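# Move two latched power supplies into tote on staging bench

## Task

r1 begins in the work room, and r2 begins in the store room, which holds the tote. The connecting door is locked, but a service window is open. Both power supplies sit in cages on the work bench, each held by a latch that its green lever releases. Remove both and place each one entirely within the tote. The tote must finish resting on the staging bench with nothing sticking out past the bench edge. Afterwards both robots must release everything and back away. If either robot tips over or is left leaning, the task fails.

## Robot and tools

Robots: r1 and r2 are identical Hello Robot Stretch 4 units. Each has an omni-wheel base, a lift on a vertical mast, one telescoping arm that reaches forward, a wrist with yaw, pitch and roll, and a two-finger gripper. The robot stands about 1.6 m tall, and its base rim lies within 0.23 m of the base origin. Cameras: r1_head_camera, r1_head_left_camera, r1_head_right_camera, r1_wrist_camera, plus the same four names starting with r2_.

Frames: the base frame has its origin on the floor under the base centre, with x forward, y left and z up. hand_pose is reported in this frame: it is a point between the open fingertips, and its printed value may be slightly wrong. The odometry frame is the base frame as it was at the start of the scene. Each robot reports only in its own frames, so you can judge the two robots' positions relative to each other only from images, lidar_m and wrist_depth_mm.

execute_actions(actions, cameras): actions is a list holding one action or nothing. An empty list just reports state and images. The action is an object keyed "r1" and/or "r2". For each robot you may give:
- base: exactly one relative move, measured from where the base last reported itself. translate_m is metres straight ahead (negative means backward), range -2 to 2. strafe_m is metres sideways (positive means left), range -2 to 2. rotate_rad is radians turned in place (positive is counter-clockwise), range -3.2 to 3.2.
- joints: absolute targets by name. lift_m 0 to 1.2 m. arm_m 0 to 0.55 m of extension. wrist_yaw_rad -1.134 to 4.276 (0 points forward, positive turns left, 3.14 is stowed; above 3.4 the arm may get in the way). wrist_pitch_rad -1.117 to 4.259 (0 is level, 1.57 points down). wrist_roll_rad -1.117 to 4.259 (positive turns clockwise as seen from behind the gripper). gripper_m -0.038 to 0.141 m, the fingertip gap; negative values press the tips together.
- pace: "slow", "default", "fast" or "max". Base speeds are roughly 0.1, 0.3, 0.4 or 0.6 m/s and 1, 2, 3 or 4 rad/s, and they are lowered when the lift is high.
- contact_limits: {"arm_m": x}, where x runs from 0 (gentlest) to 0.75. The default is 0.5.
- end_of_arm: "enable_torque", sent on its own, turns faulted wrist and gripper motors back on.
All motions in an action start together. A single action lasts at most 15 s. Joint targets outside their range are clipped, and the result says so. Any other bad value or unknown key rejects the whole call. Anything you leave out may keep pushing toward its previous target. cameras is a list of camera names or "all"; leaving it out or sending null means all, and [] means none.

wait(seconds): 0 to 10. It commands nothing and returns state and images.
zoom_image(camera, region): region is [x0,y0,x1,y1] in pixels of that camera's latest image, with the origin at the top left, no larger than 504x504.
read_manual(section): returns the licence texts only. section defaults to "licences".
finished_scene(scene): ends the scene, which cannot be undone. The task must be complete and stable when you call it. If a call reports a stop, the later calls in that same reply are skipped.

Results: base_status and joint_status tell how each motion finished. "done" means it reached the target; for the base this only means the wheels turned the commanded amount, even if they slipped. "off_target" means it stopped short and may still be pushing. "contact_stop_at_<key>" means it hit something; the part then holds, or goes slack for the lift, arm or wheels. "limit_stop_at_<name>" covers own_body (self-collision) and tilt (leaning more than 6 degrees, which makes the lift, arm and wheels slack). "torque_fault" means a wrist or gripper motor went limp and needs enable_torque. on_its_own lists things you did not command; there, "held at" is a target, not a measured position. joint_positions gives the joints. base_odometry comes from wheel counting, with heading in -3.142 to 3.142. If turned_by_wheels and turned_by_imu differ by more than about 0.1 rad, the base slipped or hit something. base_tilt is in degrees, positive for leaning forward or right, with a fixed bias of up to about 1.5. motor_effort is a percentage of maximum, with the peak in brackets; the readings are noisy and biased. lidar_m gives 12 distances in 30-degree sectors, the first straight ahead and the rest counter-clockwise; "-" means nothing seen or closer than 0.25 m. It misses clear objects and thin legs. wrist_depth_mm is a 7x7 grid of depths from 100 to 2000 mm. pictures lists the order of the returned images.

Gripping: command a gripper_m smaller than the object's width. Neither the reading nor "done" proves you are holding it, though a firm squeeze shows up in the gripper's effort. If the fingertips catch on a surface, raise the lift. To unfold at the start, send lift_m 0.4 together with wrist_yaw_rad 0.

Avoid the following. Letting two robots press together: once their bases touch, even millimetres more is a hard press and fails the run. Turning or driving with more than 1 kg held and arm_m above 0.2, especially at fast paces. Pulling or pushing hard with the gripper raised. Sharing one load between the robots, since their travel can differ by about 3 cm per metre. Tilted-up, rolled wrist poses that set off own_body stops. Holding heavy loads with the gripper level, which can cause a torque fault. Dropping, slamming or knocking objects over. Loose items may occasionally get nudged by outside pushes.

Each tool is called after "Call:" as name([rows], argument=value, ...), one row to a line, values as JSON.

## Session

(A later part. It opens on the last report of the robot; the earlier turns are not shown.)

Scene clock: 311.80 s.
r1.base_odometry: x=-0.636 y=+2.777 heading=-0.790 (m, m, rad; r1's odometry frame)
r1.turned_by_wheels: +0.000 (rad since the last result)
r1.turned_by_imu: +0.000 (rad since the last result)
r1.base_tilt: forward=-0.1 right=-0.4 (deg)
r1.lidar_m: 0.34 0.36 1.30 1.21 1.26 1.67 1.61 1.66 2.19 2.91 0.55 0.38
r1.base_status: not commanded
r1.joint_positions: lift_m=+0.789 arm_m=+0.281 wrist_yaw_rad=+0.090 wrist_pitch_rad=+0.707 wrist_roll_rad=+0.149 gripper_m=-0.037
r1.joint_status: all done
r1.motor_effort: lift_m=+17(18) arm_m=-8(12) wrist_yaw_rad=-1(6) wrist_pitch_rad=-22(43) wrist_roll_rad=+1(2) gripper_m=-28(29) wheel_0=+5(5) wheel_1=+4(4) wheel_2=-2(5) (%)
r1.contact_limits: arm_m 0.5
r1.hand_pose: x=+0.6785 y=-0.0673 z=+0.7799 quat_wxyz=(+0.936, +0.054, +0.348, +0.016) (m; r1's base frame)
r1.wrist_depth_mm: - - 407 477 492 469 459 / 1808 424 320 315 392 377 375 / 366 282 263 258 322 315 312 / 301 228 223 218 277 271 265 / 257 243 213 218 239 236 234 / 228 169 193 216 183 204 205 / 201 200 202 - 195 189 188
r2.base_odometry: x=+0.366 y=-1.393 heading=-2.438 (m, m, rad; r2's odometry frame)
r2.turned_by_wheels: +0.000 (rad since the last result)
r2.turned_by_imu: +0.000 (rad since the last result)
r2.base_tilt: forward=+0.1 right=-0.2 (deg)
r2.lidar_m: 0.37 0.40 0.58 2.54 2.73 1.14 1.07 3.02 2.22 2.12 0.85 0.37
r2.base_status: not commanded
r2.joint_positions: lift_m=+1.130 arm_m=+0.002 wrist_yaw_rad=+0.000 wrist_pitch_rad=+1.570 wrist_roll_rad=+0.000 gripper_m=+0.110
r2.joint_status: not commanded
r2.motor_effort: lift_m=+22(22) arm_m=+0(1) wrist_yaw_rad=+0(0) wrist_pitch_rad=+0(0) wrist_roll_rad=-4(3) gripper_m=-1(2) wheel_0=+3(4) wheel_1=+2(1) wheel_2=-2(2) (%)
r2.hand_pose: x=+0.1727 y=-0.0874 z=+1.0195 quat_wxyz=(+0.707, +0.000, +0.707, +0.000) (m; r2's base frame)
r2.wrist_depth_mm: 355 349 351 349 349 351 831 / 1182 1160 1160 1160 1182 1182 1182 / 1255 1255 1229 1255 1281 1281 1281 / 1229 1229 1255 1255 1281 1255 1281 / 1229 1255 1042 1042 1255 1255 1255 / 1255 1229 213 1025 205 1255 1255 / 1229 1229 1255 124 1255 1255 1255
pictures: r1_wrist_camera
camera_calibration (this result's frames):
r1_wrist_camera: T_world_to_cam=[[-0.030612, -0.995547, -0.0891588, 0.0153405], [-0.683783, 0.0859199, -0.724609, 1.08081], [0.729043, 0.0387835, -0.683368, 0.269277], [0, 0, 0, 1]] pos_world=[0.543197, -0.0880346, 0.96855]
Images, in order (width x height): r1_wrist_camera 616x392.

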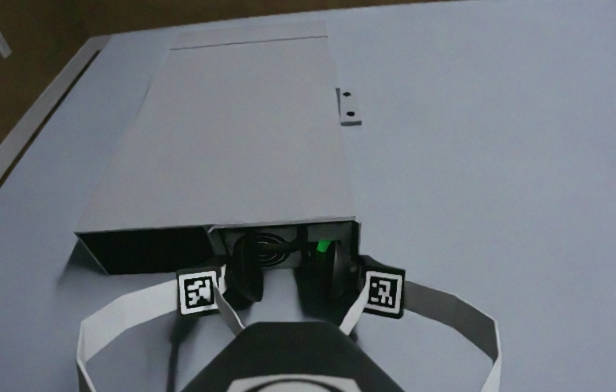

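Call:
execute_actions([
  {"r1":{"joints":{"arm_m":0.277,"lift_m":0.787},"pace":"slow","contact_limits":{"arm_m":0.5}}},
], cameras=["r1_wrist_camera"])

Call:
zoom_image(camera="r1_wrist_camera", region=[170, 200, 440, 340])

Call:
execute_actions([
  {"r1":{"joints":{"arm_m":0.274,"lift_m":0.785},"pace":"slow","contact_limits":{"arm_m":0.5}}},
], cameras=["r1_wrist_camera"])

Call:
zoom_image(camera="r1_wrist_camera", region=[170, 200, 440, 340])

Scene clock: 312.67 s.
r1.base_odometry: x=-0.636 y=+2.777 heading=-0.790 (m, m, rad; r1's odometry frame)
r1.turned_by_wheels: +0.000 (rad since the last result)
r1.turned_by_imu: +0.000 (rad since the last result)
r1.base_tilt: forward=-0.1 right=-0.4 (deg)
r1.lidar_m: 0.35 0.35 1.29 1.21 1.26 1.67 1.62 1.67 2.19 2.89 0.56 0.37
r1.base_status: not commanded
r1.joint_positions: lift_m=+0.787 arm_m=+0.279 wrist_yaw_rad=+0.092 wrist_pitch_rad=+0.703 wrist_roll_rad=+0.149 gripper_m=-0.037
r1.joint_status: all done
r1.motor_effort: lift_m=+18(17) arm_m=-10(7) wrist_yaw_rad=-6(6) wrist_pitch_rad=-9(22) wrist_roll_rad=+3(2) gripper_m=-27(29) wheel_0=+4(5) wheel_1=+3(4) wheel_2=+0(2) (%)
r1.contact_limits: arm_m 0.5
r1.hand_pose: x=+0.6769 y=-0.0669 z=+0.7790 quat_wxyz=(+0.936, +0.054, +0.346, +0.017) (m; r1's base frame)
r1.wrist_depth_mm: - - 544 484 500 473 469 / 1921 424 324 315 394 387 379 / 373 282 263 258 325 319 314 / 304 228 223 218 276 272 267 / 258 246 211 218 240 237 235 / 228 167 196 216 180 204 207 / 201 200 202 - 194 187 188
r2.base_odometry: x=+0.366 y=-1.393 heading=-2.438 (m, m, rad; r2's odometry frame)
r2.turned_by_wheels: +0.000 (rad since the last result)
r2.turned_by_imu: +0.000 (rad since the last result)
r2.base_tilt: forward=+0.1 right=-0.2 (deg)
r2.lidar_m: 0.38 0.40 0.56 2.57 2.72 1.12 1.08 3.00 2.22 2.15 0.88 0.38
r2.base_status: not commanded
r2.joint_positions: lift_m=+1.130 arm_m=+0.002 wrist_yaw_rad=+0.000 wrist_pitch_rad=+1.570 wrist_roll_rad=+0.000 gripper_m=+0.110
r2.joint_status: not commanded
r2.motor_effort: lift_m=+22(22) arm_m=+0(0) wrist_yaw_rad=+0(0) wrist_pitch_rad=-1(1) wrist_roll_rad=-2(2) gripper_m=-1(1) wheel_0=+3(3) wheel_1=+2(1) wheel_2=-1(2) (%)
r2.hand_pose: x=+0.1727 y=-0.0874 z=+1.0195 quat_wxyz=(+0.707, +0.000, +0.707, +0.000) (m; r2's base frame)
r2.wrist_depth_mm: 353 353 351 351 353 351 831 / 1160 1182 1160 1160 1182 1182 1182 / 1229 1229 1229 1229 1255 1281 1281 / 1281 1255 1255 1255 1229 1281 1281 / 1229 1255 1042 1042 1255 1255 1281 / 1229 1229 214 1025 206 1255 1281 / 1229 1229 1229 123 1281 1281 1281
pictures: r1_wrist_camera
camera_calibration (this result's frames):
r1_wrist_camera: T_world_to_cam=[[-0.0287882, -0.99555, -0.0897295, 0.0148123], [-0.680469, 0.0852739, -0.727798, 1.07914], [0.732211, 0.0401061, -0.679896, 0.265068], [0, 0, 0, 1]] pos_world=[0.540664, -0.0879072, 0.966946]
Images, in order (width x height): r1_wrist_camera 616x392.

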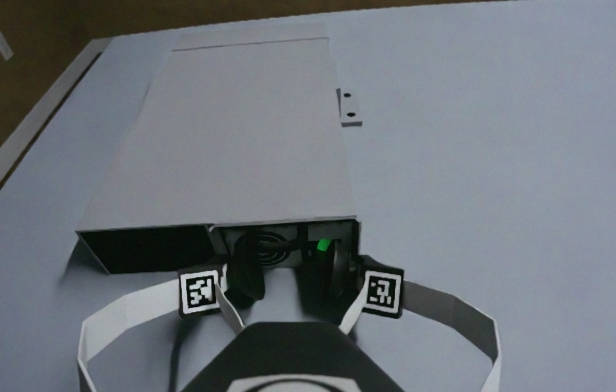

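Region (170, 200, 440, 340) of r1_wrist_camera's 616x392 image, scaled by 1.867; it fills the top 261 rows of this view, and the rest is white.

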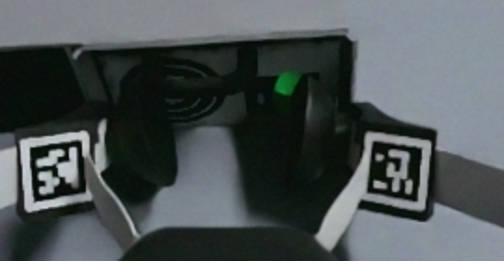

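Scene clock: 313.30 s.
r1.base_odometry: x=-0.636 y=+2.777 heading=-0.790 (m, m, rad; r1's odometry frame)
r1.turned_by_wheels: +0.000 (rad since the last result)
r1.turned_by_imu: +0.000 (rad since the last result)
r1.base_tilt: forward=+0.0 right=-0.4 (deg)
r1.lidar_m: 0.35 0.36 1.31 1.21 1.23 1.68 1.63 1.68 2.14 2.94 0.56 0.39
r1.base_status: not commanded
r1.joint_positions: lift_m=+0.785 arm_m=+0.276 wrist_yaw_rad=+0.093 wrist_pitch_rad=+0.699 wrist_roll_rad=+0.149 gripper_m=-0.037
r1.joint_status: all done
r1.motor_effort: lift_m=+17(18) arm_m=-11(12) wrist_yaw_rad=-9(9) wrist_pitch_rad=+4(8) wrist_roll_rad=+3(0) gripper_m=-30(30) wheel_0=+4(4) wheel_1=+2(3) wheel_2=+2(2) (%)
r1.contact_limits: arm_m 0.5
r1.hand_pose: x=+0.6749 y=-0.0666 z=+0.7779 quat_wxyz=(+0.937, +0.054, +0.344, +0.018) (m; r1's base frame)
r1.wrist_depth_mm: - - 539 488 500 480 469 / 1921 427 324 317 397 387 379 / 382 285 264 256 327 320 314 / 304 229 224 217 279 272 268 / 260 246 214 219 239 236 234 / 227 167 200 216 180 204 206 / 202 200 202 - 194 187 188
r2.base_odometry: x=+0.366 y=-1.393 heading=-2.438 (m, m, rad; r2's odometry frame)
r2.turned_by_wheels: +0.000 (rad since the last result)
r2.turned_by_imu: +0.000 (rad since the last result)
r2.base_tilt: forward=+0.2 right=-0.2 (deg)
r2.lidar_m: 0.38 0.40 0.58 2.55 2.71 1.15 1.09 3.03 2.19 2.13 0.85 0.40
r2.base_status: not commanded
r2.joint_positions: lift_m=+1.130 arm_m=+0.002 wrist_yaw_rad=+0.000 wrist_pitch_rad=+1.570 wrist_roll_rad=+0.000 gripper_m=+0.110
r2.joint_status: not commanded
r2.motor_effort: lift_m=+22(22) arm_m=+0(0) wrist_yaw_rad=+0(0) wrist_pitch_rad=-1(1) wrist_roll_rad=-2(3) gripper_m=+0(1) wheel_0=+3(3) wheel_1=+1(2) wheel_2=-2(2) (%)
r2.hand_pose: x=+0.1727 y=-0.0874 z=+1.0195 quat_wxyz=(+0.707, +0.000, +0.707, +0.000) (m; r2's base frame)
r2.wrist_depth_mm: 355 351 351 349 351 351 831 / 1182 1182 1160 1182 1182 1182 1182 / 1255 1255 1281 1255 1255 1255 1281 / 1255 1255 1255 1255 1281 1281 1281 / 1229 1229 1042 1025 1255 1281 1281 / 1229 1205 213 1042 206 1281 1281 / 1229 1229 1229 124 1255 1255 1255
pictures: r1_wrist_camera
camera_calibration (this result's frames):
r1_wrist_camera: T_world_to_cam=[[-0.0274388, -0.995543, -0.0902242, 0.0144296], [-0.677555, 0.0848835, -0.730558, 1.07719], [0.73496, 0.0410862, -0.676864, 0.261597], [0, 0, 0, 1]] pos_world=[0.537987, -0.0878183, 0.965316]
Images, in order (width x height): r1_wrist_camera 616x392.

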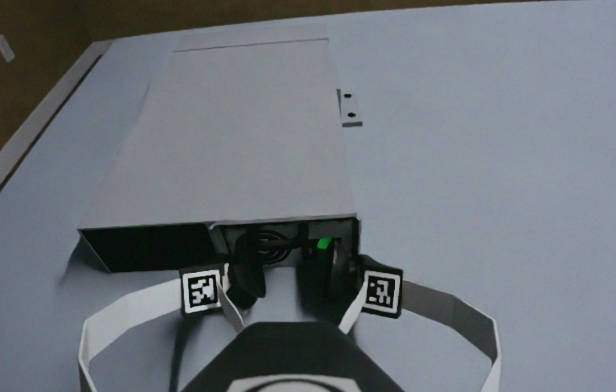

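Region (170, 200, 440, 340) of r1_wrist_camera's 616x392 image, scaled by 1.867; it fills the top 261 rows of this view, and the rest is white.

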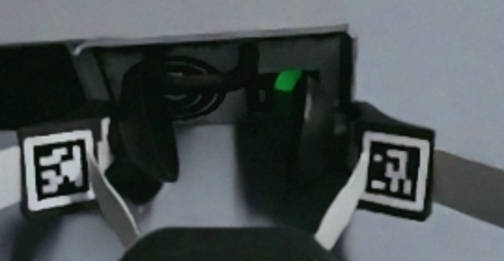

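Call:
execute_actions([
  {"r1":{"joints":{"arm_m":0.271,"lift_m":0.784},"pace":"slow","contact_limits":{"arm_m":0.5}}},
], cameras=["r1_wrist_camera"])

Call:
zoom_image(camera="r1_wrist_camera", region=[170, 200, 440, 340])

Call:
execute_actions([
  {"r1":{"joints":{"arm_m":0.268,"lift_m":0.783},"pace":"slow","contact_limits":{"arm_m":0.5}}},
], cameras=["r1_wrist_camera"])

Call:
zoom_image(camera="r1_wrist_camera", region=[170, 200, 440, 340])

Scene clock: 315.60 s.
r1.base_odometry: x=-0.636 y=+2.776 heading=-0.792 (m, m, rad; r1's odometry frame)
r1.turned_by_wheels: -0.002 (rad since the last result)
r1.turned_by_imu: -0.002 (rad since the last result)
r1.base_tilt: forward=-0.1 right=-0.4 (deg)
r1.lidar_m: 0.35 0.35 1.30 1.20 1.26 1.65 1.62 1.66 2.14 2.90 0.54 0.38
r1.base_status: not commanded
r1.joint_positions: lift_m=+0.784 arm_m=+0.273 wrist_yaw_rad=+0.081 wrist_pitch_rad=+0.702 wrist_roll_rad=+0.150 gripper_m=-0.037
r1.joint_status: all done
r1.on_its_own: wrist_yaw_rad is at rest, and its effort (+24) is outside its rest range (-13 to +13)
r1.motor_effort: lift_m=+18(18) arm_m=-9(10) wrist_yaw_rad=+24(24) wrist_pitch_rad=-7(13) wrist_roll_rad=+1(3) gripper_m=-19(32) wheel_0=-6(6) wheel_1=-2(2) wheel_2=-5(5) (%)
r1.contact_limits: arm_m 0.5
r1.hand_pose: x=+0.6700 y=-0.0693 z=+0.7760 quat_wxyz=(+0.937, +0.056, +0.346, +0.012) (m; r1's base frame)
r1.wrist_depth_mm: - - 410 488 504 480 469 / 1756 413 320 327 392 387 379 / 359 273 259 265 325 315 312 / 300 227 220 221 276 270 265 / 253 250 236 223 239 235 232 / 225 223 181 202 182 208 206 / 201 194 200 - 193 185 186
r2.base_odometry: x=+0.366 y=-1.393 heading=-2.438 (m, m, rad; r2's odometry frame)
r2.turned_by_wheels: +0.000 (rad since the last result)
r2.turned_by_imu: +0.001 (rad since the last result)
r2.base_tilt: forward=+0.1 right=-0.2 (deg)
r2.lidar_m: 0.38 0.39 0.55 2.56 2.73 1.14 1.08 2.99 2.22 2.12 0.85 0.40
r2.base_status: not commanded
r2.joint_positions: lift_m=+1.130 arm_m=+0.002 wrist_yaw_rad=+0.000 wrist_pitch_rad=+1.570 wrist_roll_rad=+0.000 gripper_m=+0.110
r2.joint_status: not commanded
r2.motor_effort: lift_m=+22(22) arm_m=+0(1) wrist_yaw_rad=+0(0) wrist_pitch_rad=-1(1) wrist_roll_rad=-4(2) gripper_m=-2(0) wheel_0=+3(3) wheel_1=+2(1) wheel_2=-2(2) (%)
r2.hand_pose: x=+0.1727 y=-0.0874 z=+1.0195 quat_wxyz=(+0.707, +0.000, +0.707, +0.000) (m; r2's base frame)
r2.wrist_depth_mm: 355 353 351 351 351 353 831 / 1205 1160 1160 1160 1182 1182 1205 / 1229 1255 1281 1281 1255 1281 1281 / 1205 1255 1255 1255 1255 1281 1281 / 1229 1229 1025 1042 1255 1281 1255 / 1229 1255 214 1025 206 1255 1281 / 1229 1229 1255 124 1229 1255 1255
pictures: r1_wrist_camera
camera_calibration (this result's frames):
r1_wrist_camera: T_world_to_cam=[[-0.0400526, -0.995084, -0.0905717, 0.0201787], [-0.679227, 0.0935953, -0.727935, 1.07236], [0.732834, 0.032363, -0.679637, 0.267042], [0, 0, 0, 1]] pos_world=[0.533487, -0.0889307, 0.963929]
Images, in order (width x height): r1_wrist_camera 616x392.

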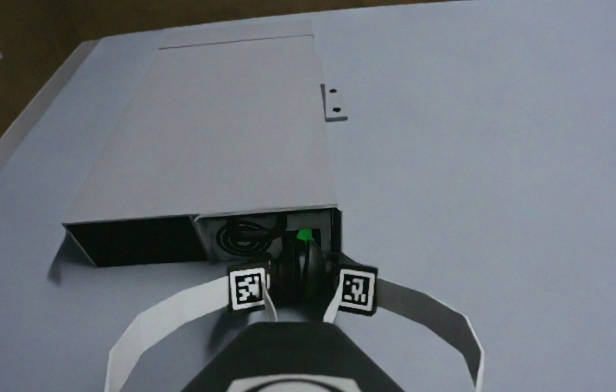

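Region (170, 200, 440, 340) of r1_wrist_camera's 616x392 image, scaled by 1.867; it fills the top 261 rows of this view, and the rest is white.

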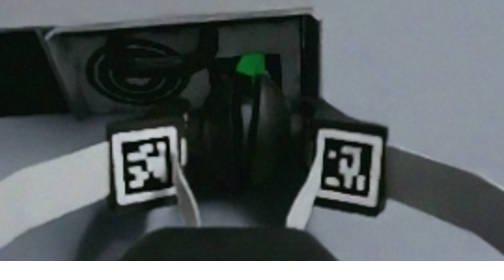

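Scene clock: 316.23 s.
r1.base_odometry: x=-0.636 y=+2.776 heading=-0.792 (m, m, rad; r1's odometry frame)
r1.turned_by_wheels: +0.000 (rad since the last result)
r1.turned_by_imu: +0.000 (rad since the last result)
r1.base_tilt: forward=+0.0 right=-0.3 (deg)
r1.lidar_m: 0.35 0.37 1.28 1.22 1.26 1.64 1.61 1.63 2.15 2.91 0.58 0.39
r1.base_status: not commanded
r1.joint_positions: lift_m=+0.783 arm_m=+0.270 wrist_yaw_rad=+0.082 wrist_pitch_rad=+0.699 wrist_roll_rad=+0.150 gripper_m=-0.037
r1.joint_status: all done
r1.on_its_own: wrist_yaw_rad is at rest, and its effort (+22) is outside its rest range (-13 to +13)
r1.motor_effort: lift_m=+16(17) arm_m=-10(8) wrist_yaw_rad=+22(23) wrist_pitch_rad=+1(5) wrist_roll_rad=+0(1) gripper_m=-21(21) wheel_0=-6(6) wheel_1=-2(2) wheel_2=-5(6) (%)
r1.contact_limits: arm_m 0.5
r1.hand_pose: x=+0.6679 y=-0.0690 z=+0.7758 quat_wxyz=(+0.937, +0.056, +0.344, +0.013) (m; r1's base frame)
r1.wrist_depth_mm: - - 413 488 504 484 473 / 1863 415 322 329 394 387 379 / 362 277 262 265 327 319 314 / 300 228 221 224 276 271 265 / 257 248 236 210 241 236 232 / 225 222 180 204 181 208 205 / 201 194 200 - 193 185 187
r2.base_odometry: x=+0.366 y=-1.393 heading=-2.438 (m, m, rad; r2's odometry frame)
r2.turned_by_wheels: +0.000 (rad since the last result)
r2.turned_by_imu: +0.000 (rad since the last result)
r2.base_tilt: forward=+0.2 right=-0.3 (deg)
r2.lidar_m: 0.39 0.40 0.57 2.59 2.75 1.11 1.07 2.98 2.22 2.11 0.86 0.38
r2.base_status: not commanded
r2.joint_positions: lift_m=+1.130 arm_m=+0.002 wrist_yaw_rad=+0.000 wrist_pitch_rad=+1.570 wrist_roll_rad=+0.000 gripper_m=+0.110
r2.joint_status: not commanded
r2.motor_effort: lift_m=+23(22) arm_m=+0(1) wrist_yaw_rad=+0(0) wrist_pitch_rad=+0(0) wrist_roll_rad=-1(1) gripper_m=-1(1) wheel_0=+3(3) wheel_1=+1(1) wheel_2=-2(1) (%)
r2.hand_pose: x=+0.1727 y=-0.0874 z=+1.0195 quat_wxyz=(+0.707, +0.000, +0.707, +0.000) (m; r2's base frame)
r2.wrist_depth_mm: 355 353 351 351 351 353 831 / 1182 1205 1160 1182 1160 1182 1182 / 1229 1229 1255 1255 1281 1281 1308 / 1229 1255 1255 1281 1255 1281 1281 / 1255 1229 1025 1042 1255 1281 1281 / 1205 1229 213 1025 206 1255 1281 / 1229 1255 1229 124 1229 1255 1229
pictures: r1_wrist_camera
camera_calibration (this result's frames):
r1_wrist_camera: T_world_to_cam=[[-0.0388617, -0.995092, -0.0909997, 0.0198804], [-0.677132, 0.0931959, -0.729936, 1.0709], [0.734834, 0.0332523, -0.677431, 0.265448], [0, 0, 0, 1]] pos_world=[0.530856, -0.0888476, 0.963322]
Images, in order (width x height): r1_wrist_camera 616x392.

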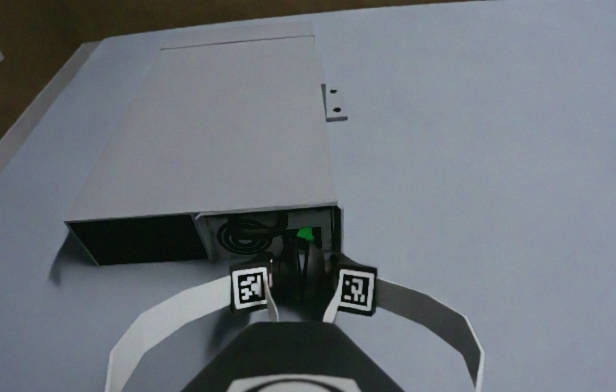

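Region (170, 200, 440, 340) of r1_wrist_camera's 616x392 image, scaled by 1.867; it fills the top 261 rows of this view, and the rest is white.

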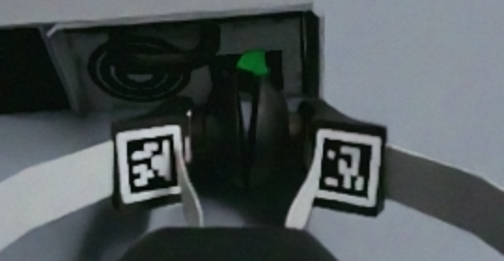

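Call:
execute_actions([
  {"r1":{"joints":{"arm_m":0.2,"gripper_m":0.056,"lift_m":0.80},"pace":"default"}},
], cameras=[])

Call:
execute_actions([
  {"r1":{"joints":{"arm_m":0.17,"wrist_pitch_rad":0.31,"wrist_roll_rad":0.0,"wrist_yaw_rad":0.06},"pace":"default"}},
], cameras=[])

Call:
execute_actions([
  {"r1":{"base":{"strafe_m":0.012},"joints":{"arm_m":0.185,"lift_m":0.717},"pace":"default"}},
], cameras=["r1_wrist_camera"])

Call:
zoom_image(camera="r1_wrist_camera", region=[170, 200, 440, 340])

Scene clock: 319.33 s.
r1.base_odometry: x=-0.636 y=+2.777 heading=-0.790 (m, m, rad; r1's odometry frame)
r1.turned_by_wheels: +0.001 (rad since the last result)
r1.turned_by_imu: +0.002 (rad since the last result)
r1.base_tilt: forward=-0.1 right=-0.3 (deg)
r1.lidar_m: 0.34 0.37 1.30 1.21 1.23 1.65 1.60 1.67 2.16 2.92 0.55 0.37
r1.base_status: not commanded
r1.joint_positions: lift_m=+0.800 arm_m=+0.202 wrist_yaw_rad=+0.090 wrist_pitch_rad=+0.702 wrist_roll_rad=+0.150 gripper_m=+0.056
r1.joint_status: all done
r1.motor_effort: lift_m=+23(24) arm_m=-9(8) wrist_yaw_rad=+0(22) wrist_pitch_rad=-5(6) wrist_roll_rad=-4(3) gripper_m=-2(21) wheel_0=+1(6) wheel_1=+1(2) wheel_2=+1(5) (%)
r1.hand_pose: x=+0.5998 y=-0.0673 z=+0.7918 quat_wxyz=(+0.937, +0.055, +0.345, +0.016) (m; r1's base frame)
r1.wrist_depth_mm: - - 455 462 539 512 508 / - 466 353 357 424 413 404 / 1661 355 296 282 347 340 334 / 324 309 300 290 296 291 285 / 279 274 263 262 257 253 250 / 244 238 196 229 200 224 220 / 217 213 216 - 207 200 200
r2.base_odometry: x=+0.366 y=-1.393 heading=-2.438 (m, m, rad; r2's odometry frame)
r2.turned_by_wheels: +0.000 (rad since the last result)
r2.turned_by_imu: +0.001 (rad since the last result)
r2.base_tilt: forward=+0.1 right=-0.2 (deg)
r2.lidar_m: 0.38 0.39 0.56 2.57 2.73 1.13 1.09 3.01 2.22 2.13 0.87 0.40
r2.base_status: not commanded
r2.joint_positions: lift_m=+1.130 arm_m=+0.002 wrist_yaw_rad=+0.000 wrist_pitch_rad=+1.570 wrist_roll_rad=+0.000 gripper_m=+0.110
r2.joint_status: not commanded
r2.motor_effort: lift_m=+22(22) arm_m=-1(0) wrist_yaw_rad=+0(0) wrist_pitch_rad=-1(1) wrist_roll_rad=-3(2) gripper_m=-1(0) wheel_0=+3(3) wheel_1=+2(1) wheel_2=-2(2) (%)
r2.hand_pose: x=+0.1727 y=-0.0874 z=+1.0195 quat_wxyz=(+0.707, +0.000, +0.707, +0.000) (m; r2's base frame)
r2.wrist_depth_mm: 353 351 349 349 349 353 842 / 1182 1182 1182 1182 1182 1182 1182 / 1255 1255 1255 1255 1255 1281 1281 / 1255 1229 1255 1255 1281 1281 1255 / 1255 1229 1042 1042 1255 1229 1255 / 1255 1255 214 1025 205 1255 1281 / 1229 1255 1255 124 1255 1281 1255
pictures: none
No camera images: the call's "cameras" was empty. Leave "cameras" out to get every camera's image.

Scene clock: 320.17 s.
r1.base_odometry: x=-0.636 y=+2.777 heading=-0.790 (m, m, rad; r1's odometry frame)
r1.turned_by_wheels: +0.000 (rad since the last result)
r1.turned_by_imu: +0.000 (rad since the last result)
r1.base_tilt: forward=-0.1 right=-0.3 (deg)
r1.lidar_m: 0.34 0.33 1.28 1.21 1.26 1.66 1.63 1.65 2.14 2.93 0.55 0.38
r1.base_status: not commanded
r1.joint_positions: lift_m=+0.800 arm_m=+0.172 wrist_yaw_rad=+0.060 wrist_pitch_rad=+0.313 wrist_roll_rad=+0.000 gripper_m=+0.056
r1.joint_status: all done
r1.motor_effort: lift_m=+23(23) arm_m=-9(7) wrist_yaw_rad=-3(5) wrist_pitch_rad=-8(11) wrist_roll_rad=-3(4) gripper_m=-2(3) wheel_0=+1(1) wheel_1=+1(1) wheel_2=+1(1) (%)
r1.hand_pose: x=+0.6217 y=-0.0708 z=+0.8893 quat_wxyz=(+0.987, -0.005, +0.156, +0.030) (m; r1's base frame)
r1.wrist_depth_mm: 1863 - - - - - - / 1921 - - - - - - / 1863 - - - - - - / - - 554 559 661 676 691 / 1756 455 366 389 488 492 496 / 355 345 198 312 202 382 384 / 297 297 312 - 320 310 315
r2.base_odometry: x=+0.366 y=-1.393 heading=-2.438 (m, m, rad; r2's odometry frame)
r2.turned_by_wheels: +0.000 (rad since the last result)
r2.turned_by_imu: +0.000 (rad since the last result)
r2.base_tilt: forward=+0.2 right=-0.2 (deg)
r2.lidar_m: 0.38 0.41 0.57 2.57 2.73 1.13 1.09 3.02 2.21 2.13 0.86 0.39
r2.base_status: not commanded
r2.joint_positions: lift_m=+1.130 arm_m=+0.002 wrist_yaw_rad=+0.000 wrist_pitch_rad=+1.570 wrist_roll_rad=+0.000 gripper_m=+0.110
r2.joint_status: not commanded
r2.motor_effort: lift_m=+22(22) arm_m=+0(0) wrist_yaw_rad=+0(0) wrist_pitch_rad=-1(1) wrist_roll_rad=-3(2) gripper_m=-1(2) wheel_0=+3(3) wheel_1=+1(2) wheel_2=-2(2) (%)
r2.hand_pose: x=+0.1727 y=-0.0874 z=+1.0195 quat_wxyz=(+0.707, +0.000, +0.707, +0.000) (m; r2's base frame)
r2.wrist_depth_mm: 353 351 351 349 351 351 842 / 1160 1182 1182 1160 1182 1182 1182 / 1255 1229 1229 1255 1255 1281 1281 / 1229 1229 1229 1255 1229 1255 1255 / 1229 1255 1025 1042 1281 1255 1255 / 1255 1229 214 1042 205 1255 1255 / 1229 1255 1229 124 1255 1255 1255
pictures: none
No camera images: the call's "cameras" was empty. Leave "cameras" out to get every camera's image.

Scene clock: 321.50 s.
r1.base_odometry: x=-0.628 y=+2.785 heading=-0.790 (m, m, rad; r1's odometry frame)
r1.turned_by_wheels: +0.000 (rad since the last result)
r1.turned_by_imu: +0.000 (rad since the last result)
r1.base_tilt: forward=+0.0 right=-0.3 (deg)
r1.lidar_m: 0.35 0.36 1.27 1.19 1.24 1.63 1.61 1.67 2.20 2.93 0.56 0.38
r1.base_status: done
r1.joint_positions: lift_m=+0.717 arm_m=+0.183 wrist_yaw_rad=+0.060 wrist_pitch_rad=+0.312 wrist_roll_rad=+0.000 gripper_m=+0.056
r1.joint_status: all done
r1.motor_effort: lift_m=+17(21) arm_m=+9(6) wrist_yaw_rad=-3(0) wrist_pitch_rad=-7(10) wrist_roll_rad=-1(1) gripper_m=-3(2) wheel_0=+0(2) wheel_1=+1(5) wheel_2=+0(1) (%)
r1.hand_pose: x=+0.6336 y=-0.0708 z=+0.8068 quat_wxyz=(+0.987, -0.005, +0.155, +0.030) (m; r1's base frame)
r1.wrist_depth_mm: 1863 - - - - - - / 1921 - - - - - - / 1983 - 585 492 - - - / 1808 413 307 312 442 455 462 / 300 300 278 277 304 324 329 / 236 236 198 237 202 253 254 / 198 196 207 - 213 206 211
r2.base_odometry: x=+0.366 y=-1.393 heading=-2.438 (m, m, rad; r2's odometry frame)
r2.turned_by_wheels: +0.000 (rad since the last result)
r2.turned_by_imu: +0.000 (rad since the last result)
r2.base_tilt: forward=+0.2 right=-0.2 (deg)
r2.lidar_m: 0.38 0.40 0.55 2.55 2.72 1.12 1.08 2.99 2.20 2.13 0.83 0.39
r2.base_status: not commanded
r2.joint_positions: lift_m=+1.130 arm_m=+0.002 wrist_yaw_rad=+0.000 wrist_pitch_rad=+1.570 wrist_roll_rad=+0.000 gripper_m=+0.110
r2.joint_status: not commanded
r2.motor_effort: lift_m=+22(22) arm_m=-1(0) wrist_yaw_rad=+0(0) wrist_pitch_rad=-1(1) wrist_roll_rad=-4(1) gripper_m=-1(0) wheel_0=+3(3) wheel_1=+2(2) wheel_2=-2(2) (%)
r2.hand_pose: x=+0.1727 y=-0.0874 z=+1.0195 quat_wxyz=(+0.707, +0.000, +0.707, +0.000) (m; r2's base frame)
r2.wrist_depth_mm: 355 351 351 351 349 353 831 / 1182 1182 1160 1182 1182 1182 1182 / 1255 1281 1255 1281 1281 1281 1255 / 1229 1229 1255 1255 1281 1281 1255 / 1229 1229 1042 1042 1255 1281 1255 / 1229 1229 214 1042 205 1255 1281 / 1229 1229 1255 124 1229 1281 1255
pictures: r1_wrist_camera
camera_calibration (this result's frames):
r1_wrist_camera: T_world_to_cam=[[0.0289205, -0.999506, 0.0123211, -0.106975], [-0.345226, -0.0215553, -0.938272, 1.02011], [0.938074, 0.0228817, -0.345678, -0.0854957], [0, 0, 0, 1]] pos_world=[0.435465, -0.0829772, 0.928909]
Images, in order (width x height): r1_wrist_camera 616x392.

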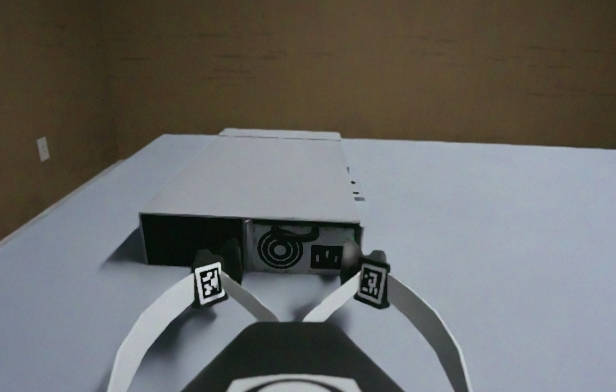

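Region (170, 200, 440, 340) of r1_wrist_camera's 616x392 image, scaled by 1.867; it fills the top 261 rows of this view, and the rest is white.

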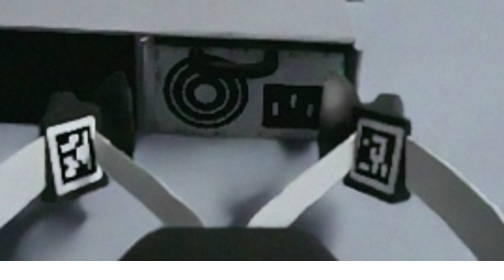

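Call:
execute_actions([
  {"r1":{"joints":{"arm_m":0.197,"gripper_m":0.045},"pace":"slow","contact_limits":{"arm_m":0.3}}},
], cameras=["r1_wrist_camera"])

Call:
zoom_image(camera="r1_wrist_camera", region=[230, 210, 410, 310])

Scene clock: 322.63 s.
r1.base_odometry: x=-0.628 y=+2.785 heading=-0.790 (m, m, rad; r1's odometry frame)
r1.turned_by_wheels: +0.000 (rad since the last result)
r1.turned_by_imu: +0.000 (rad since the last result)
r1.base_tilt: forward=+0.0 right=-0.4 (deg)
r1.lidar_m: 0.35 0.36 1.25 1.15 1.25 1.67 1.59 1.66 2.17 2.91 0.56 0.37
r1.base_status: not commanded
r1.joint_positions: lift_m=+0.717 arm_m=+0.195 wrist_yaw_rad=+0.060 wrist_pitch_rad=+0.312 wrist_roll_rad=+0.000 gripper_m=+0.045
r1.joint_status: all done
r1.motor_effort: lift_m=+17(17) arm_m=+9(7) wrist_yaw_rad=-2(2) wrist_pitch_rad=-8(7) wrist_roll_rad=+0(1) gripper_m=-4(5) wheel_0=+0(0) wheel_1=+1(1) wheel_2=+0(0) (%)
r1.contact_limits: arm_m 0.3
r1.hand_pose: x=+0.6456 y=-0.0708 z=+0.8068 quat_wxyz=(+0.987, -0.005, +0.155, +0.030) (m; r1's base frame)
r1.wrist_depth_mm: 1921 - - - - - - / 1921 - - - - - - / 1863 - 585 492 - - - / 1756 410 304 310 445 452 462 / 297 301 270 263 307 325 330 / 236 237 198 238 198 253 254 / 197 195 208 - 210 206 211
r2.base_odometry: x=+0.366 y=-1.393 heading=-2.438 (m, m, rad; r2's odometry frame)
r2.turned_by_wheels: +0.000 (rad since the last result)
r2.turned_by_imu: +0.000 (rad since the last result)
r2.base_tilt: forward=+0.2 right=-0.3 (deg)
r2.lidar_m: 0.37 0.41 0.59 2.56 2.73 1.12 1.07 3.00 2.20 2.14 0.88 0.40
r2.base_status: not commanded
r2.joint_positions: lift_m=+1.130 arm_m=+0.002 wrist_yaw_rad=+0.000 wrist_pitch_rad=+1.570 wrist_roll_rad=+0.000 gripper_m=+0.110
r2.joint_status: not commanded
r2.motor_effort: lift_m=+22(22) arm_m=+0(0) wrist_yaw_rad=+0(0) wrist_pitch_rad=-1(1) wrist_roll_rad=+0(4) gripper_m=-1(1) wheel_0=+3(3) wheel_1=+2(1) wheel_2=-2(2) (%)
r2.hand_pose: x=+0.1727 y=-0.0874 z=+1.0195 quat_wxyz=(+0.707, +0.000, +0.707, +0.000) (m; r2's base frame)
r2.wrist_depth_mm: 353 351 353 351 349 351 842 / 1182 1160 1182 1182 1182 1160 1182 / 1229 1255 1281 1281 1255 1281 1281 / 1255 1229 1255 1255 1255 1281 1281 / 1229 1229 1025 1042 1281 1255 1255 / 1229 1229 214 1042 206 1255 1281 / 1229 1229 1255 124 1255 1255 1281
pictures: r1_wrist_camera
camera_calibration (this result's frames):
r1_wrist_camera: T_world_to_cam=[[0.0289199, -0.999506, 0.0123209, -0.107321], [-0.345225, -0.0215549, -0.938272, 1.02425], [0.938074, 0.0228813, -0.345678, -0.0967353], [0, 0, 0, 1]] pos_world=[0.447446, -0.0829773, 0.928909]
Images, in order (width x height): r1_wrist_camera 616x392.

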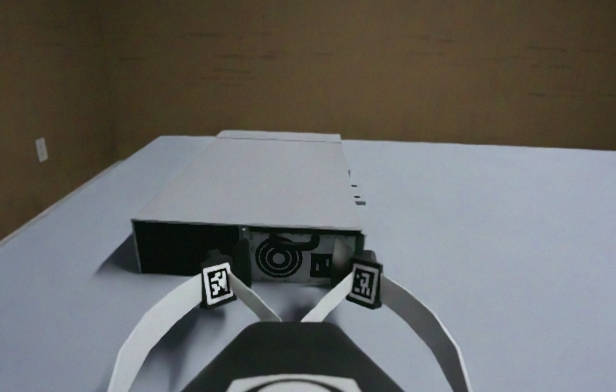

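Region (230, 210, 410, 310) of r1_wrist_camera's 616x392 image, scaled by 2.800.

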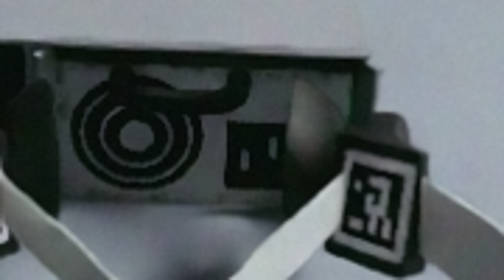

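Call:
execute_actions([
  {"r1":{"joints":{"arm_m":0.206},"pace":"slow","contact_limits":{"arm_m":0.25}}},
], cameras=["r1_wrist_camera"])

Call:
zoom_image(camera="r1_wrist_camera", region=[230, 210, 410, 310])

Scene clock: 323.63 s.
r1.base_odometry: x=-0.628 y=+2.785 heading=-0.790 (m, m, rad; r1's odometry frame)
r1.turned_by_wheels: +0.000 (rad since the last result)
r1.turned_by_imu: +0.000 (rad since the last result)
r1.base_tilt: forward=-0.1 right=-0.4 (deg)
r1.lidar_m: 0.33 0.34 1.24 1.18 1.26 1.67 1.60 1.66 2.15 2.93 0.54 0.39
r1.base_status: not commanded
r1.joint_positions: lift_m=+0.717 arm_m=+0.204 wrist_yaw_rad=+0.060 wrist_pitch_rad=+0.312 wrist_roll_rad=+0.000 gripper_m=+0.045
r1.joint_status: all done
r1.motor_effort: lift_m=+17(17) arm_m=+9(11) wrist_yaw_rad=-3(2) wrist_pitch_rad=-7(7) wrist_roll_rad=-2(0) gripper_m=-2(3) wheel_0=+0(0) wheel_1=+1(1) wheel_2=+0(0) (%)
r1.contact_limits: arm_m 0.25
r1.hand_pose: x=+0.6546 y=-0.0708 z=+0.8068 quat_wxyz=(+0.987, -0.005, +0.155, +0.030) (m; r1's base frame)
r1.wrist_depth_mm: 1863 - - - - - - / 1921 - - - - - - / 1921 - 585 484 - - - / 1756 413 304 309 439 449 459 / 298 287 251 251 306 324 327 / 236 237 198 236 198 253 254 / 197 195 208 - 211 207 209
r2.base_odometry: x=+0.366 y=-1.393 heading=-2.438 (m, m, rad; r2's odometry frame)
r2.turned_by_wheels: +0.000 (rad since the last result)
r2.turned_by_imu: +0.000 (rad since the last result)
r2.base_tilt: forward=+0.1 right=-0.2 (deg)
r2.lidar_m: 0.37 0.40 0.56 2.57 2.71 1.14 1.09 3.05 2.19 2.14 0.85 0.41
r2.base_status: not commanded
r2.joint_positions: lift_m=+1.130 arm_m=+0.002 wrist_yaw_rad=+0.000 wrist_pitch_rad=+1.570 wrist_roll_rad=+0.000 gripper_m=+0.110
r2.joint_status: not commanded
r2.motor_effort: lift_m=+22(22) arm_m=+0(0) wrist_yaw_rad=+0(0) wrist_pitch_rad=+0(1) wrist_roll_rad=-3(3) gripper_m=-1(2) wheel_0=+3(3) wheel_1=+2(2) wheel_2=-2(2) (%)
r2.hand_pose: x=+0.1727 y=-0.0874 z=+1.0195 quat_wxyz=(+0.707, +0.000, +0.707, +0.000) (m; r2's base frame)
r2.wrist_depth_mm: 353 353 351 349 349 351 842 / 1160 1182 1182 1182 1160 1182 1205 / 1255 1255 1255 1255 1281 1281 1281 / 1229 1229 1229 1229 1255 1255 1281 / 1229 1205 1025 1025 1255 1255 1255 / 1229 1229 214 1042 205 1255 1255 / 1229 1255 1229 124 1255 1255 1255
pictures: r1_wrist_camera
camera_calibration (this result's frames):
r1_wrist_camera: T_world_to_cam=[[0.0289199, -0.999506, 0.012321, -0.107582], [-0.345226, -0.021555, -0.938272, 1.02736], [0.938074, 0.0228812, -0.345678, -0.105179], [0, 0, 0, 1]] pos_world=[0.456448, -0.0829773, 0.928909]
Images, in order (width x height): r1_wrist_camera 616x392.

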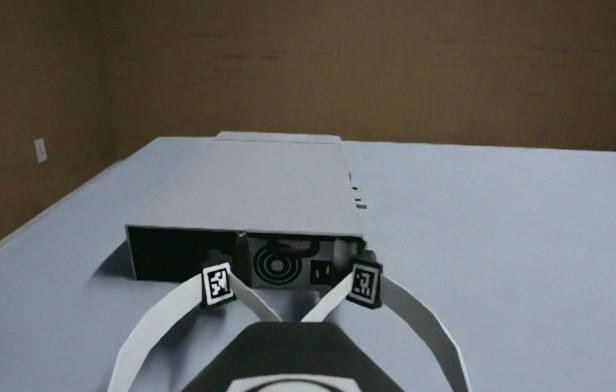

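Region (230, 210, 410, 310) of r1_wrist_camera's 616x392 image, scaled by 2.800.

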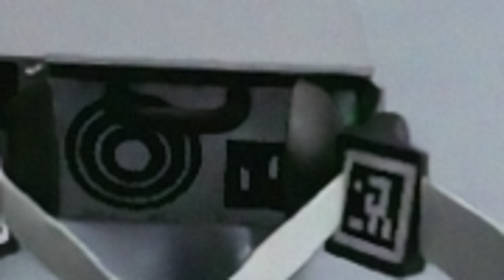

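No contact yet — the notch is real. Advance more.

Call:
execute_actions([
  {"r1":{"joints":{"arm_m":0.212},"pace":"slow","contact_limits":{"arm_m":0.25}}},
], cameras=["r1_wrist_camera"])

Call:
zoom_image(camera="r1_wrist_camera", region=[230, 210, 410, 310])

Scene clock: 324.53 s.
r1.base_odometry: x=-0.628 y=+2.785 heading=-0.790 (m, m, rad; r1's odometry frame)
r1.turned_by_wheels: +0.000 (rad since the last result)
r1.turned_by_imu: +0.000 (rad since the last result)
r1.base_tilt: forward=+0.0 right=-0.3 (deg)
r1.lidar_m: 0.34 0.38 1.27 1.17 1.25 1.65 1.62 1.67 2.15 2.90 0.57 0.39
r1.base_status: not commanded
r1.joint_positions: lift_m=+0.717 arm_m=+0.210 wrist_yaw_rad=+0.060 wrist_pitch_rad=+0.312 wrist_roll_rad=+0.000 gripper_m=+0.045
r1.joint_status: all done
r1.motor_effort: lift_m=+17(17) arm_m=+9(10) wrist_yaw_rad=-3(2) wrist_pitch_rad=-7(7) wrist_roll_rad=-1(2) gripper_m=-3(3) wheel_0=+0(0) wheel_1=+1(1) wheel_2=+0(0) (%)
r1.contact_limits: arm_m 0.25
r1.hand_pose: x=+0.6606 y=-0.0708 z=+0.8068 quat_wxyz=(+0.987, -0.005, +0.155, +0.030) (m; r1's base frame)
r1.wrist_depth_mm: 1921 - - - - - - / 1983 - - - - - - / 1921 - 585 492 - - - / 1708 410 301 309 439 455 466 / 300 286 249 250 304 325 327 / 236 237 198 239 198 252 254 / 197 196 206 - 208 206 209
r2.base_odometry: x=+0.366 y=-1.393 heading=-2.438 (m, m, rad; r2's odometry frame)
r2.turned_by_wheels: +0.000 (rad since the last result)
r2.turned_by_imu: +0.000 (rad since the last result)
r2.base_tilt: forward=+0.1 right=-0.1 (deg)
r2.lidar_m: 0.37 0.39 0.57 2.55 2.72 1.15 1.08 3.01 2.20 2.14 0.88 0.41
r2.base_status: not commanded
r2.joint_positions: lift_m=+1.130 arm_m=+0.002 wrist_yaw_rad=+0.000 wrist_pitch_rad=+1.570 wrist_roll_rad=+0.000 gripper_m=+0.110
r2.joint_status: not commanded
r2.motor_effort: lift_m=+22(22) arm_m=-1(0) wrist_yaw_rad=+0(0) wrist_pitch_rad=-1(1) wrist_roll_rad=-2(3) gripper_m=-1(0) wheel_0=+3(3) wheel_1=+1(1) wheel_2=-2(2) (%)
r2.hand_pose: x=+0.1727 y=-0.0874 z=+1.0195 quat_wxyz=(+0.707, +0.000, +0.707, +0.000) (m; r2's base frame)
r2.wrist_depth_mm: 353 351 349 349 349 351 842 / 1182 1182 1160 1160 1205 1182 1205 / 1255 1255 1255 1281 1281 1281 1255 / 1281 1255 1255 1255 1255 1255 1281 / 1229 1229 1025 1042 1281 1281 1281 / 1229 1255 213 1025 205 1229 1255 / 1229 1229 1229 124 1255 1255 1255
pictures: r1_wrist_camera
camera_calibration (this result's frames):
r1_wrist_camera: T_world_to_cam=[[0.0289873, -0.999504, 0.0123212, -0.10778], [-0.345224, -0.0215784, -0.938272, 1.02941], [0.938073, 0.0229444, -0.345678, -0.110766], [0, 0, 0, 1]] pos_world=[0.462409, -0.0829718, 0.928909]
Images, in order (width x height): r1_wrist_camera 616x392.

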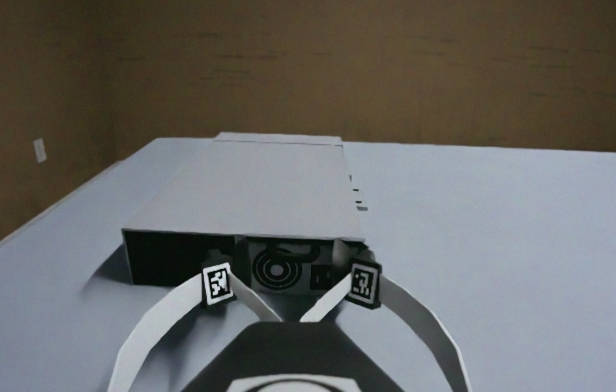

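Region (230, 210, 410, 310) of r1_wrist_camera's 616x392 image, scaled by 2.800.

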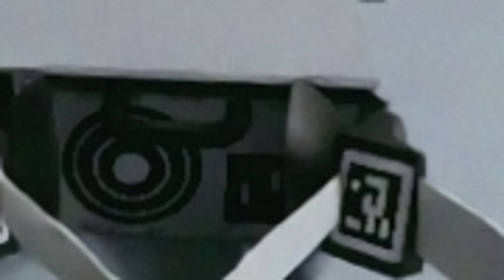

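Call:
execute_actions([
  {"r1":{"joints":{"arm_m":0.217},"pace":"slow","contact_limits":{"arm_m":0.25}}},
], cameras=["r1_wrist_camera"])

Call:
zoom_image(camera="r1_wrist_camera", region=[230, 210, 410, 310])

Scene clock: 325.37 s.
r1.base_odometry: x=-0.628 y=+2.785 heading=-0.790 (m, m, rad; r1's odometry frame)
r1.turned_by_wheels: +0.000 (rad since the last result)
r1.turned_by_imu: +0.000 (rad since the last result)
r1.base_tilt: forward=-0.1 right=-0.4 (deg)
r1.lidar_m: 0.35 0.37 1.27 1.19 1.26 1.67 1.60 1.66 2.17 2.93 0.56 0.39
r1.base_status: not commanded
r1.joint_positions: lift_m=+0.717 arm_m=+0.215 wrist_yaw_rad=+0.056 wrist_pitch_rad=+0.314 wrist_roll_rad=+0.000 gripper_m=+0.045
r1.joint_status: all done
r1.motor_effort: lift_m=+17(17) arm_m=+12(13) wrist_yaw_rad=+11(12) wrist_pitch_rad=-12(11) wrist_roll_rad=-1(1) gripper_m=-1(3) wheel_0=+0(0) wheel_1=+1(1) wheel_2=-2(2) (%)
r1.contact_limits: arm_m 0.25
r1.hand_pose: x=+0.6645 y=-0.0720 z=+0.8064 quat_wxyz=(+0.987, -0.004, +0.156, +0.027) (m; r1's base frame)
r1.wrist_depth_mm: 1983 - - - - - - / 1863 - - - - - - / - - 580 480 - - - / 1756 407 301 309 442 445 462 / 296 285 245 244 304 322 327 / 234 236 198 236 196 251 252 / 197 195 206 - 212 205 209
r2.base_odometry: x=+0.366 y=-1.393 heading=-2.438 (m, m, rad; r2's odometry frame)
r2.turned_by_wheels: +0.000 (rad since the last result)
r2.turned_by_imu: +0.000 (rad since the last result)
r2.base_tilt: forward=+0.1 right=-0.2 (deg)
r2.lidar_m: 0.36 0.40 0.53 2.61 2.74 1.13 1.08 3.01 2.22 2.13 0.88 0.41
r2.base_status: not commanded
r2.joint_positions: lift_m=+1.130 arm_m=+0.002 wrist_yaw_rad=+0.000 wrist_pitch_rad=+1.570 wrist_roll_rad=+0.000 gripper_m=+0.110
r2.joint_status: not commanded
r2.motor_effort: lift_m=+22(22) arm_m=+0(0) wrist_yaw_rad=+0(0) wrist_pitch_rad=-1(1) wrist_roll_rad=-2(4) gripper_m=-2(2) wheel_0=+3(4) wheel_1=+2(2) wheel_2=-2(1) (%)
r2.hand_pose: x=+0.1727 y=-0.0874 z=+1.0195 quat_wxyz=(+0.707, +0.000, +0.707, +0.000) (m; r2's base frame)
r2.wrist_depth_mm: 355 351 349 351 351 353 831 / 1160 1160 1182 1182 1160 1182 1182 / 1255 1255 1255 1281 1255 1255 1281 / 1229 1255 1255 1255 1255 1281 1281 / 1205 1229 1042 1042 1255 1255 1281 / 1205 1229 214 1042 206 1255 1281 / 1255 1229 1229 124 1255 1255 1281
pictures: r1_wrist_camera
camera_calibration (this result's frames):
r1_wrist_camera: T_world_to_cam=[[0.02451, -0.999623, 0.0123639, -0.10622], [-0.346618, -0.0200979, -0.937791, 1.03105], [0.937686, 0.0186997, -0.34698, -0.113605], [0, 0, 0, 1]] pos_world=[0.46651, -0.0833332, 0.928804]
Images, in order (width x height): r1_wrist_camera 616x392.

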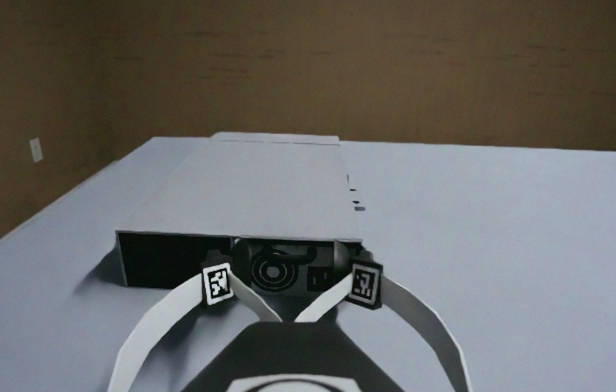

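Region (230, 210, 410, 310) of r1_wrist_camera's 616x392 image, scaled by 2.800.

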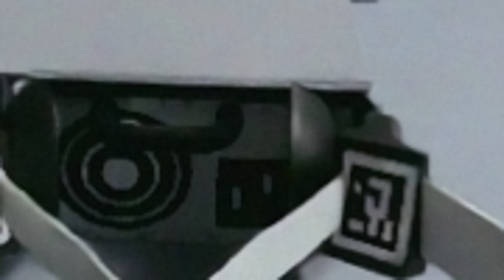

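Call:
execute_actions([
  {"r1":{"joints":{"gripper_m":0.03},"pace":"slow"}},
], cameras=["r1_wrist_camera"])

Call:
zoom_image(camera="r1_wrist_camera", region=[230, 210, 410, 310])

Scene clock: 326.47 s.
r1.base_odometry: x=-0.628 y=+2.785 heading=-0.791 (m, m, rad; r1's odometry frame)
r1.turned_by_wheels: +0.000 (rad since the last result)
r1.turned_by_imu: +0.000 (rad since the last result)
r1.base_tilt: forward=-0.1 right=-0.4 (deg)
r1.lidar_m: 0.36 0.37 1.25 1.20 1.24 1.66 1.61 1.68 2.20 2.94 0.56 0.38
r1.base_status: not commanded
r1.joint_positions: lift_m=+0.717 arm_m=+0.215 wrist_yaw_rad=+0.055 wrist_pitch_rad=+0.314 wrist_roll_rad=+0.000 gripper_m=+0.030
r1.joint_status: all done
r1.motor_effort: lift_m=+17(17) arm_m=+10(12) wrist_yaw_rad=+13(16) wrist_pitch_rad=-12(10) wrist_roll_rad=-1(3) gripper_m=-4(4) wheel_0=+0(0) wheel_1=+1(1) wheel_2=-2(2) (%)
r1.hand_pose: x=+0.6648 y=-0.0723 z=+0.8064 quat_wxyz=(+0.987, -0.004, +0.156, +0.027) (m; r1's base frame)
r1.wrist_depth_mm: 1983 - - - - - - / 1921 - - - - - - / - - 585 488 - - - / 1756 402 301 307 439 452 462 / 297 273 247 243 319 324 325 / 235 237 191 236 191 252 253 / 196 193 206 - 208 205 209
r2.base_odometry: x=+0.366 y=-1.393 heading=-2.438 (m, m, rad; r2's odometry frame)
r2.turned_by_wheels: +0.000 (rad since the last result)
r2.turned_by_imu: +0.000 (rad since the last result)
r2.base_tilt: forward=+0.0 right=-0.2 (deg)
r2.lidar_m: 0.35 0.39 0.56 2.58 2.72 1.14 1.09 2.99 2.19 2.13 0.84 0.40
r2.base_status: not commanded
r2.joint_positions: lift_m=+1.130 arm_m=+0.002 wrist_yaw_rad=+0.000 wrist_pitch_rad=+1.570 wrist_roll_rad=+0.000 gripper_m=+0.110
r2.joint_status: not commanded
r2.motor_effort: lift_m=+22(22) arm_m=-1(0) wrist_yaw_rad=+0(0) wrist_pitch_rad=-1(1) wrist_roll_rad=+0(2) gripper_m=-2(1) wheel_0=+3(3) wheel_1=+2(1) wheel_2=-2(2) (%)
r2.hand_pose: x=+0.1727 y=-0.0874 z=+1.0195 quat_wxyz=(+0.707, +0.000, +0.707, +0.000) (m; r2's base frame)
r2.wrist_depth_mm: 357 351 349 349 351 351 831 / 1160 1182 1182 1160 1182 1182 1205 / 1255 1255 1281 1255 1281 1281 1255 / 1229 1255 1255 1255 1255 1255 1281 / 1255 1229 1025 1042 1255 1255 1281 / 1229 1229 214 1025 205 1255 1281 / 1229 1229 1229 124 1229 1229 1255
pictures: r1_wrist_camera
camera_calibration (this result's frames):
r1_wrist_camera: T_world_to_cam=[[0.0234789, -0.999648, 0.0123638, -0.10583], [-0.346639, -0.0197403, -0.937791, 1.03117], [0.937705, 0.0177325, -0.346981, -0.11392], [0, 0, 0, 1]] pos_world=[0.466753, -0.0834165, 0.928804]
Images, in order (width x height): r1_wrist_camera 616x392.

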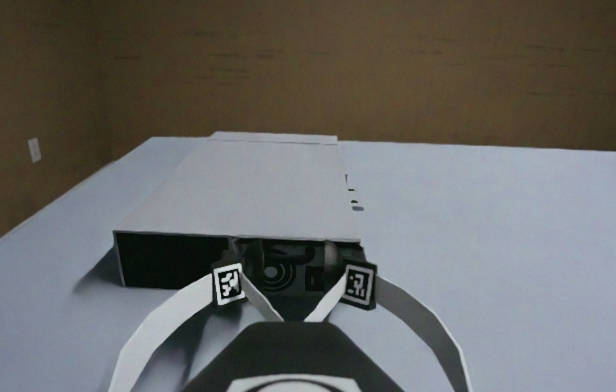

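Region (230, 210, 410, 310) of r1_wrist_camera's 616x392 image, scaled by 2.800.

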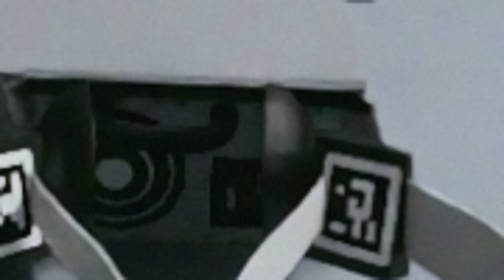

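Call:
execute_actions([
  {"r1":{"base":{"strafe_m":0.004},"joints":{"gripper_m":0.015,"arm_m":0.221},"pace":"slow","contact_limits":{"arm_m":0.3}}},
], cameras=["r1_wrist_camera"])

Call:
zoom_image(camera="r1_wrist_camera", region=[230, 210, 410, 310])

Scene clock: 327.60 s.
r1.base_odometry: x=-0.625 y=+2.788 heading=-0.791 (m, m, rad; r1's odometry frame)
r1.turned_by_wheels: +0.000 (rad since the last result)
r1.turned_by_imu: +0.000 (rad since the last result)
r1.base_tilt: forward=-0.1 right=-0.4 (deg)
r1.lidar_m: 0.35 0.36 1.27 1.19 1.25 1.64 1.61 1.68 2.18 2.92 0.54 0.39
r1.base_status: done
r1.joint_positions: lift_m=+0.717 arm_m=+0.219 wrist_yaw_rad=+0.054 wrist_pitch_rad=+0.315 wrist_roll_rad=+0.000 gripper_m=+0.015
r1.joint_status: all done
r1.on_its_own: wrist_yaw_rad is at rest, and its effort (+17) is outside its rest range (-13 to +13)
r1.motor_effort: lift_m=+17(17) arm_m=+12(14) wrist_yaw_rad=+17(23) wrist_pitch_rad=-15(16) wrist_roll_rad=-1(1) gripper_m=-10(10) wheel_0=-1(1) wheel_1=+2(3) wheel_2=-5(5) (%)
r1.contact_limits: arm_m 0.3
r1.hand_pose: x=+0.6684 y=-0.0725 z=+0.8061 quat_wxyz=(+0.987, -0.004, +0.157, +0.027) (m; r1's base frame)
r1.wrist_depth_mm: 1863 - - - - - - / 1921 - - - - - - / - - 574 480 - - - / 1756 399 298 304 436 445 459 / 293 278 247 233 303 320 324 / 234 235 188 236 189 250 250 / 195 192 205 - 210 204 208
r2.base_odometry: x=+0.366 y=-1.393 heading=-2.438 (m, m, rad; r2's odometry frame)
r2.turned_by_wheels: +0.000 (rad since the last result)
r2.turned_by_imu: +0.000 (rad since the last result)
r2.base_tilt: forward=+0.1 right=-0.2 (deg)
r2.lidar_m: 0.39 0.36 0.57 2.57 2.73 1.13 1.09 2.98 2.20 2.13 0.86 0.40
r2.base_status: not commanded
r2.joint_positions: lift_m=+1.130 arm_m=+0.002 wrist_yaw_rad=+0.000 wrist_pitch_rad=+1.570 wrist_roll_rad=+0.000 gripper_m=+0.110
r2.joint_status: not commanded
r2.motor_effort: lift_m=+22(22) arm_m=+0(0) wrist_yaw_rad=+0(0) wrist_pitch_rad=-1(1) wrist_roll_rad=-2(3) gripper_m=-1(1) wheel_0=+3(3) wheel_1=+2(2) wheel_2=-2(2) (%)
r2.hand_pose: x=+0.1727 y=-0.0874 z=+1.0195 quat_wxyz=(+0.707, +0.000, +0.707, +0.000) (m; r2's base frame)
r2.wrist_depth_mm: 353 351 351 349 349 353 842 / 1182 1160 1138 1182 1182 1182 1205 / 1229 1255 1229 1229 1281 1281 1281 / 1255 1229 1255 1255 1255 1255 1255 / 1229 1255 1042 1042 1255 1229 1281 / 1229 1255 214 1025 205 1255 1255 / 1229 1229 1255 124 1229 1255 1281
pictures: r1_wrist_camera
camera_calibration (this result's frames):
r1_wrist_camera: T_world_to_cam=[[0.022925, -0.999658, 0.0125766, -0.105893], [-0.347841, -0.0197696, -0.937345, 1.03253], [0.937273, 0.017114, -0.348176, -0.116217], [0, 0, 0, 1]] pos_world=[0.470512, -0.0834547, 0.928706]
Images, in order (width x height): r1_wrist_camera 616x392.

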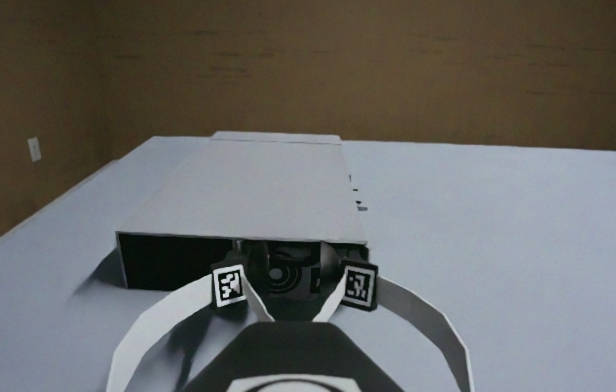

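Region (230, 210, 410, 310) of r1_wrist_camera's 616x392 image, scaled by 2.800.

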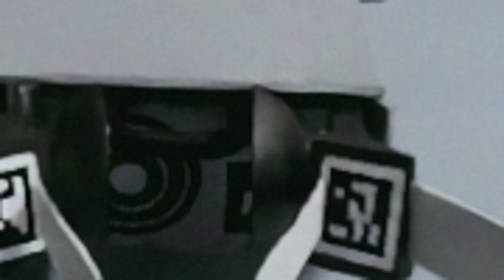

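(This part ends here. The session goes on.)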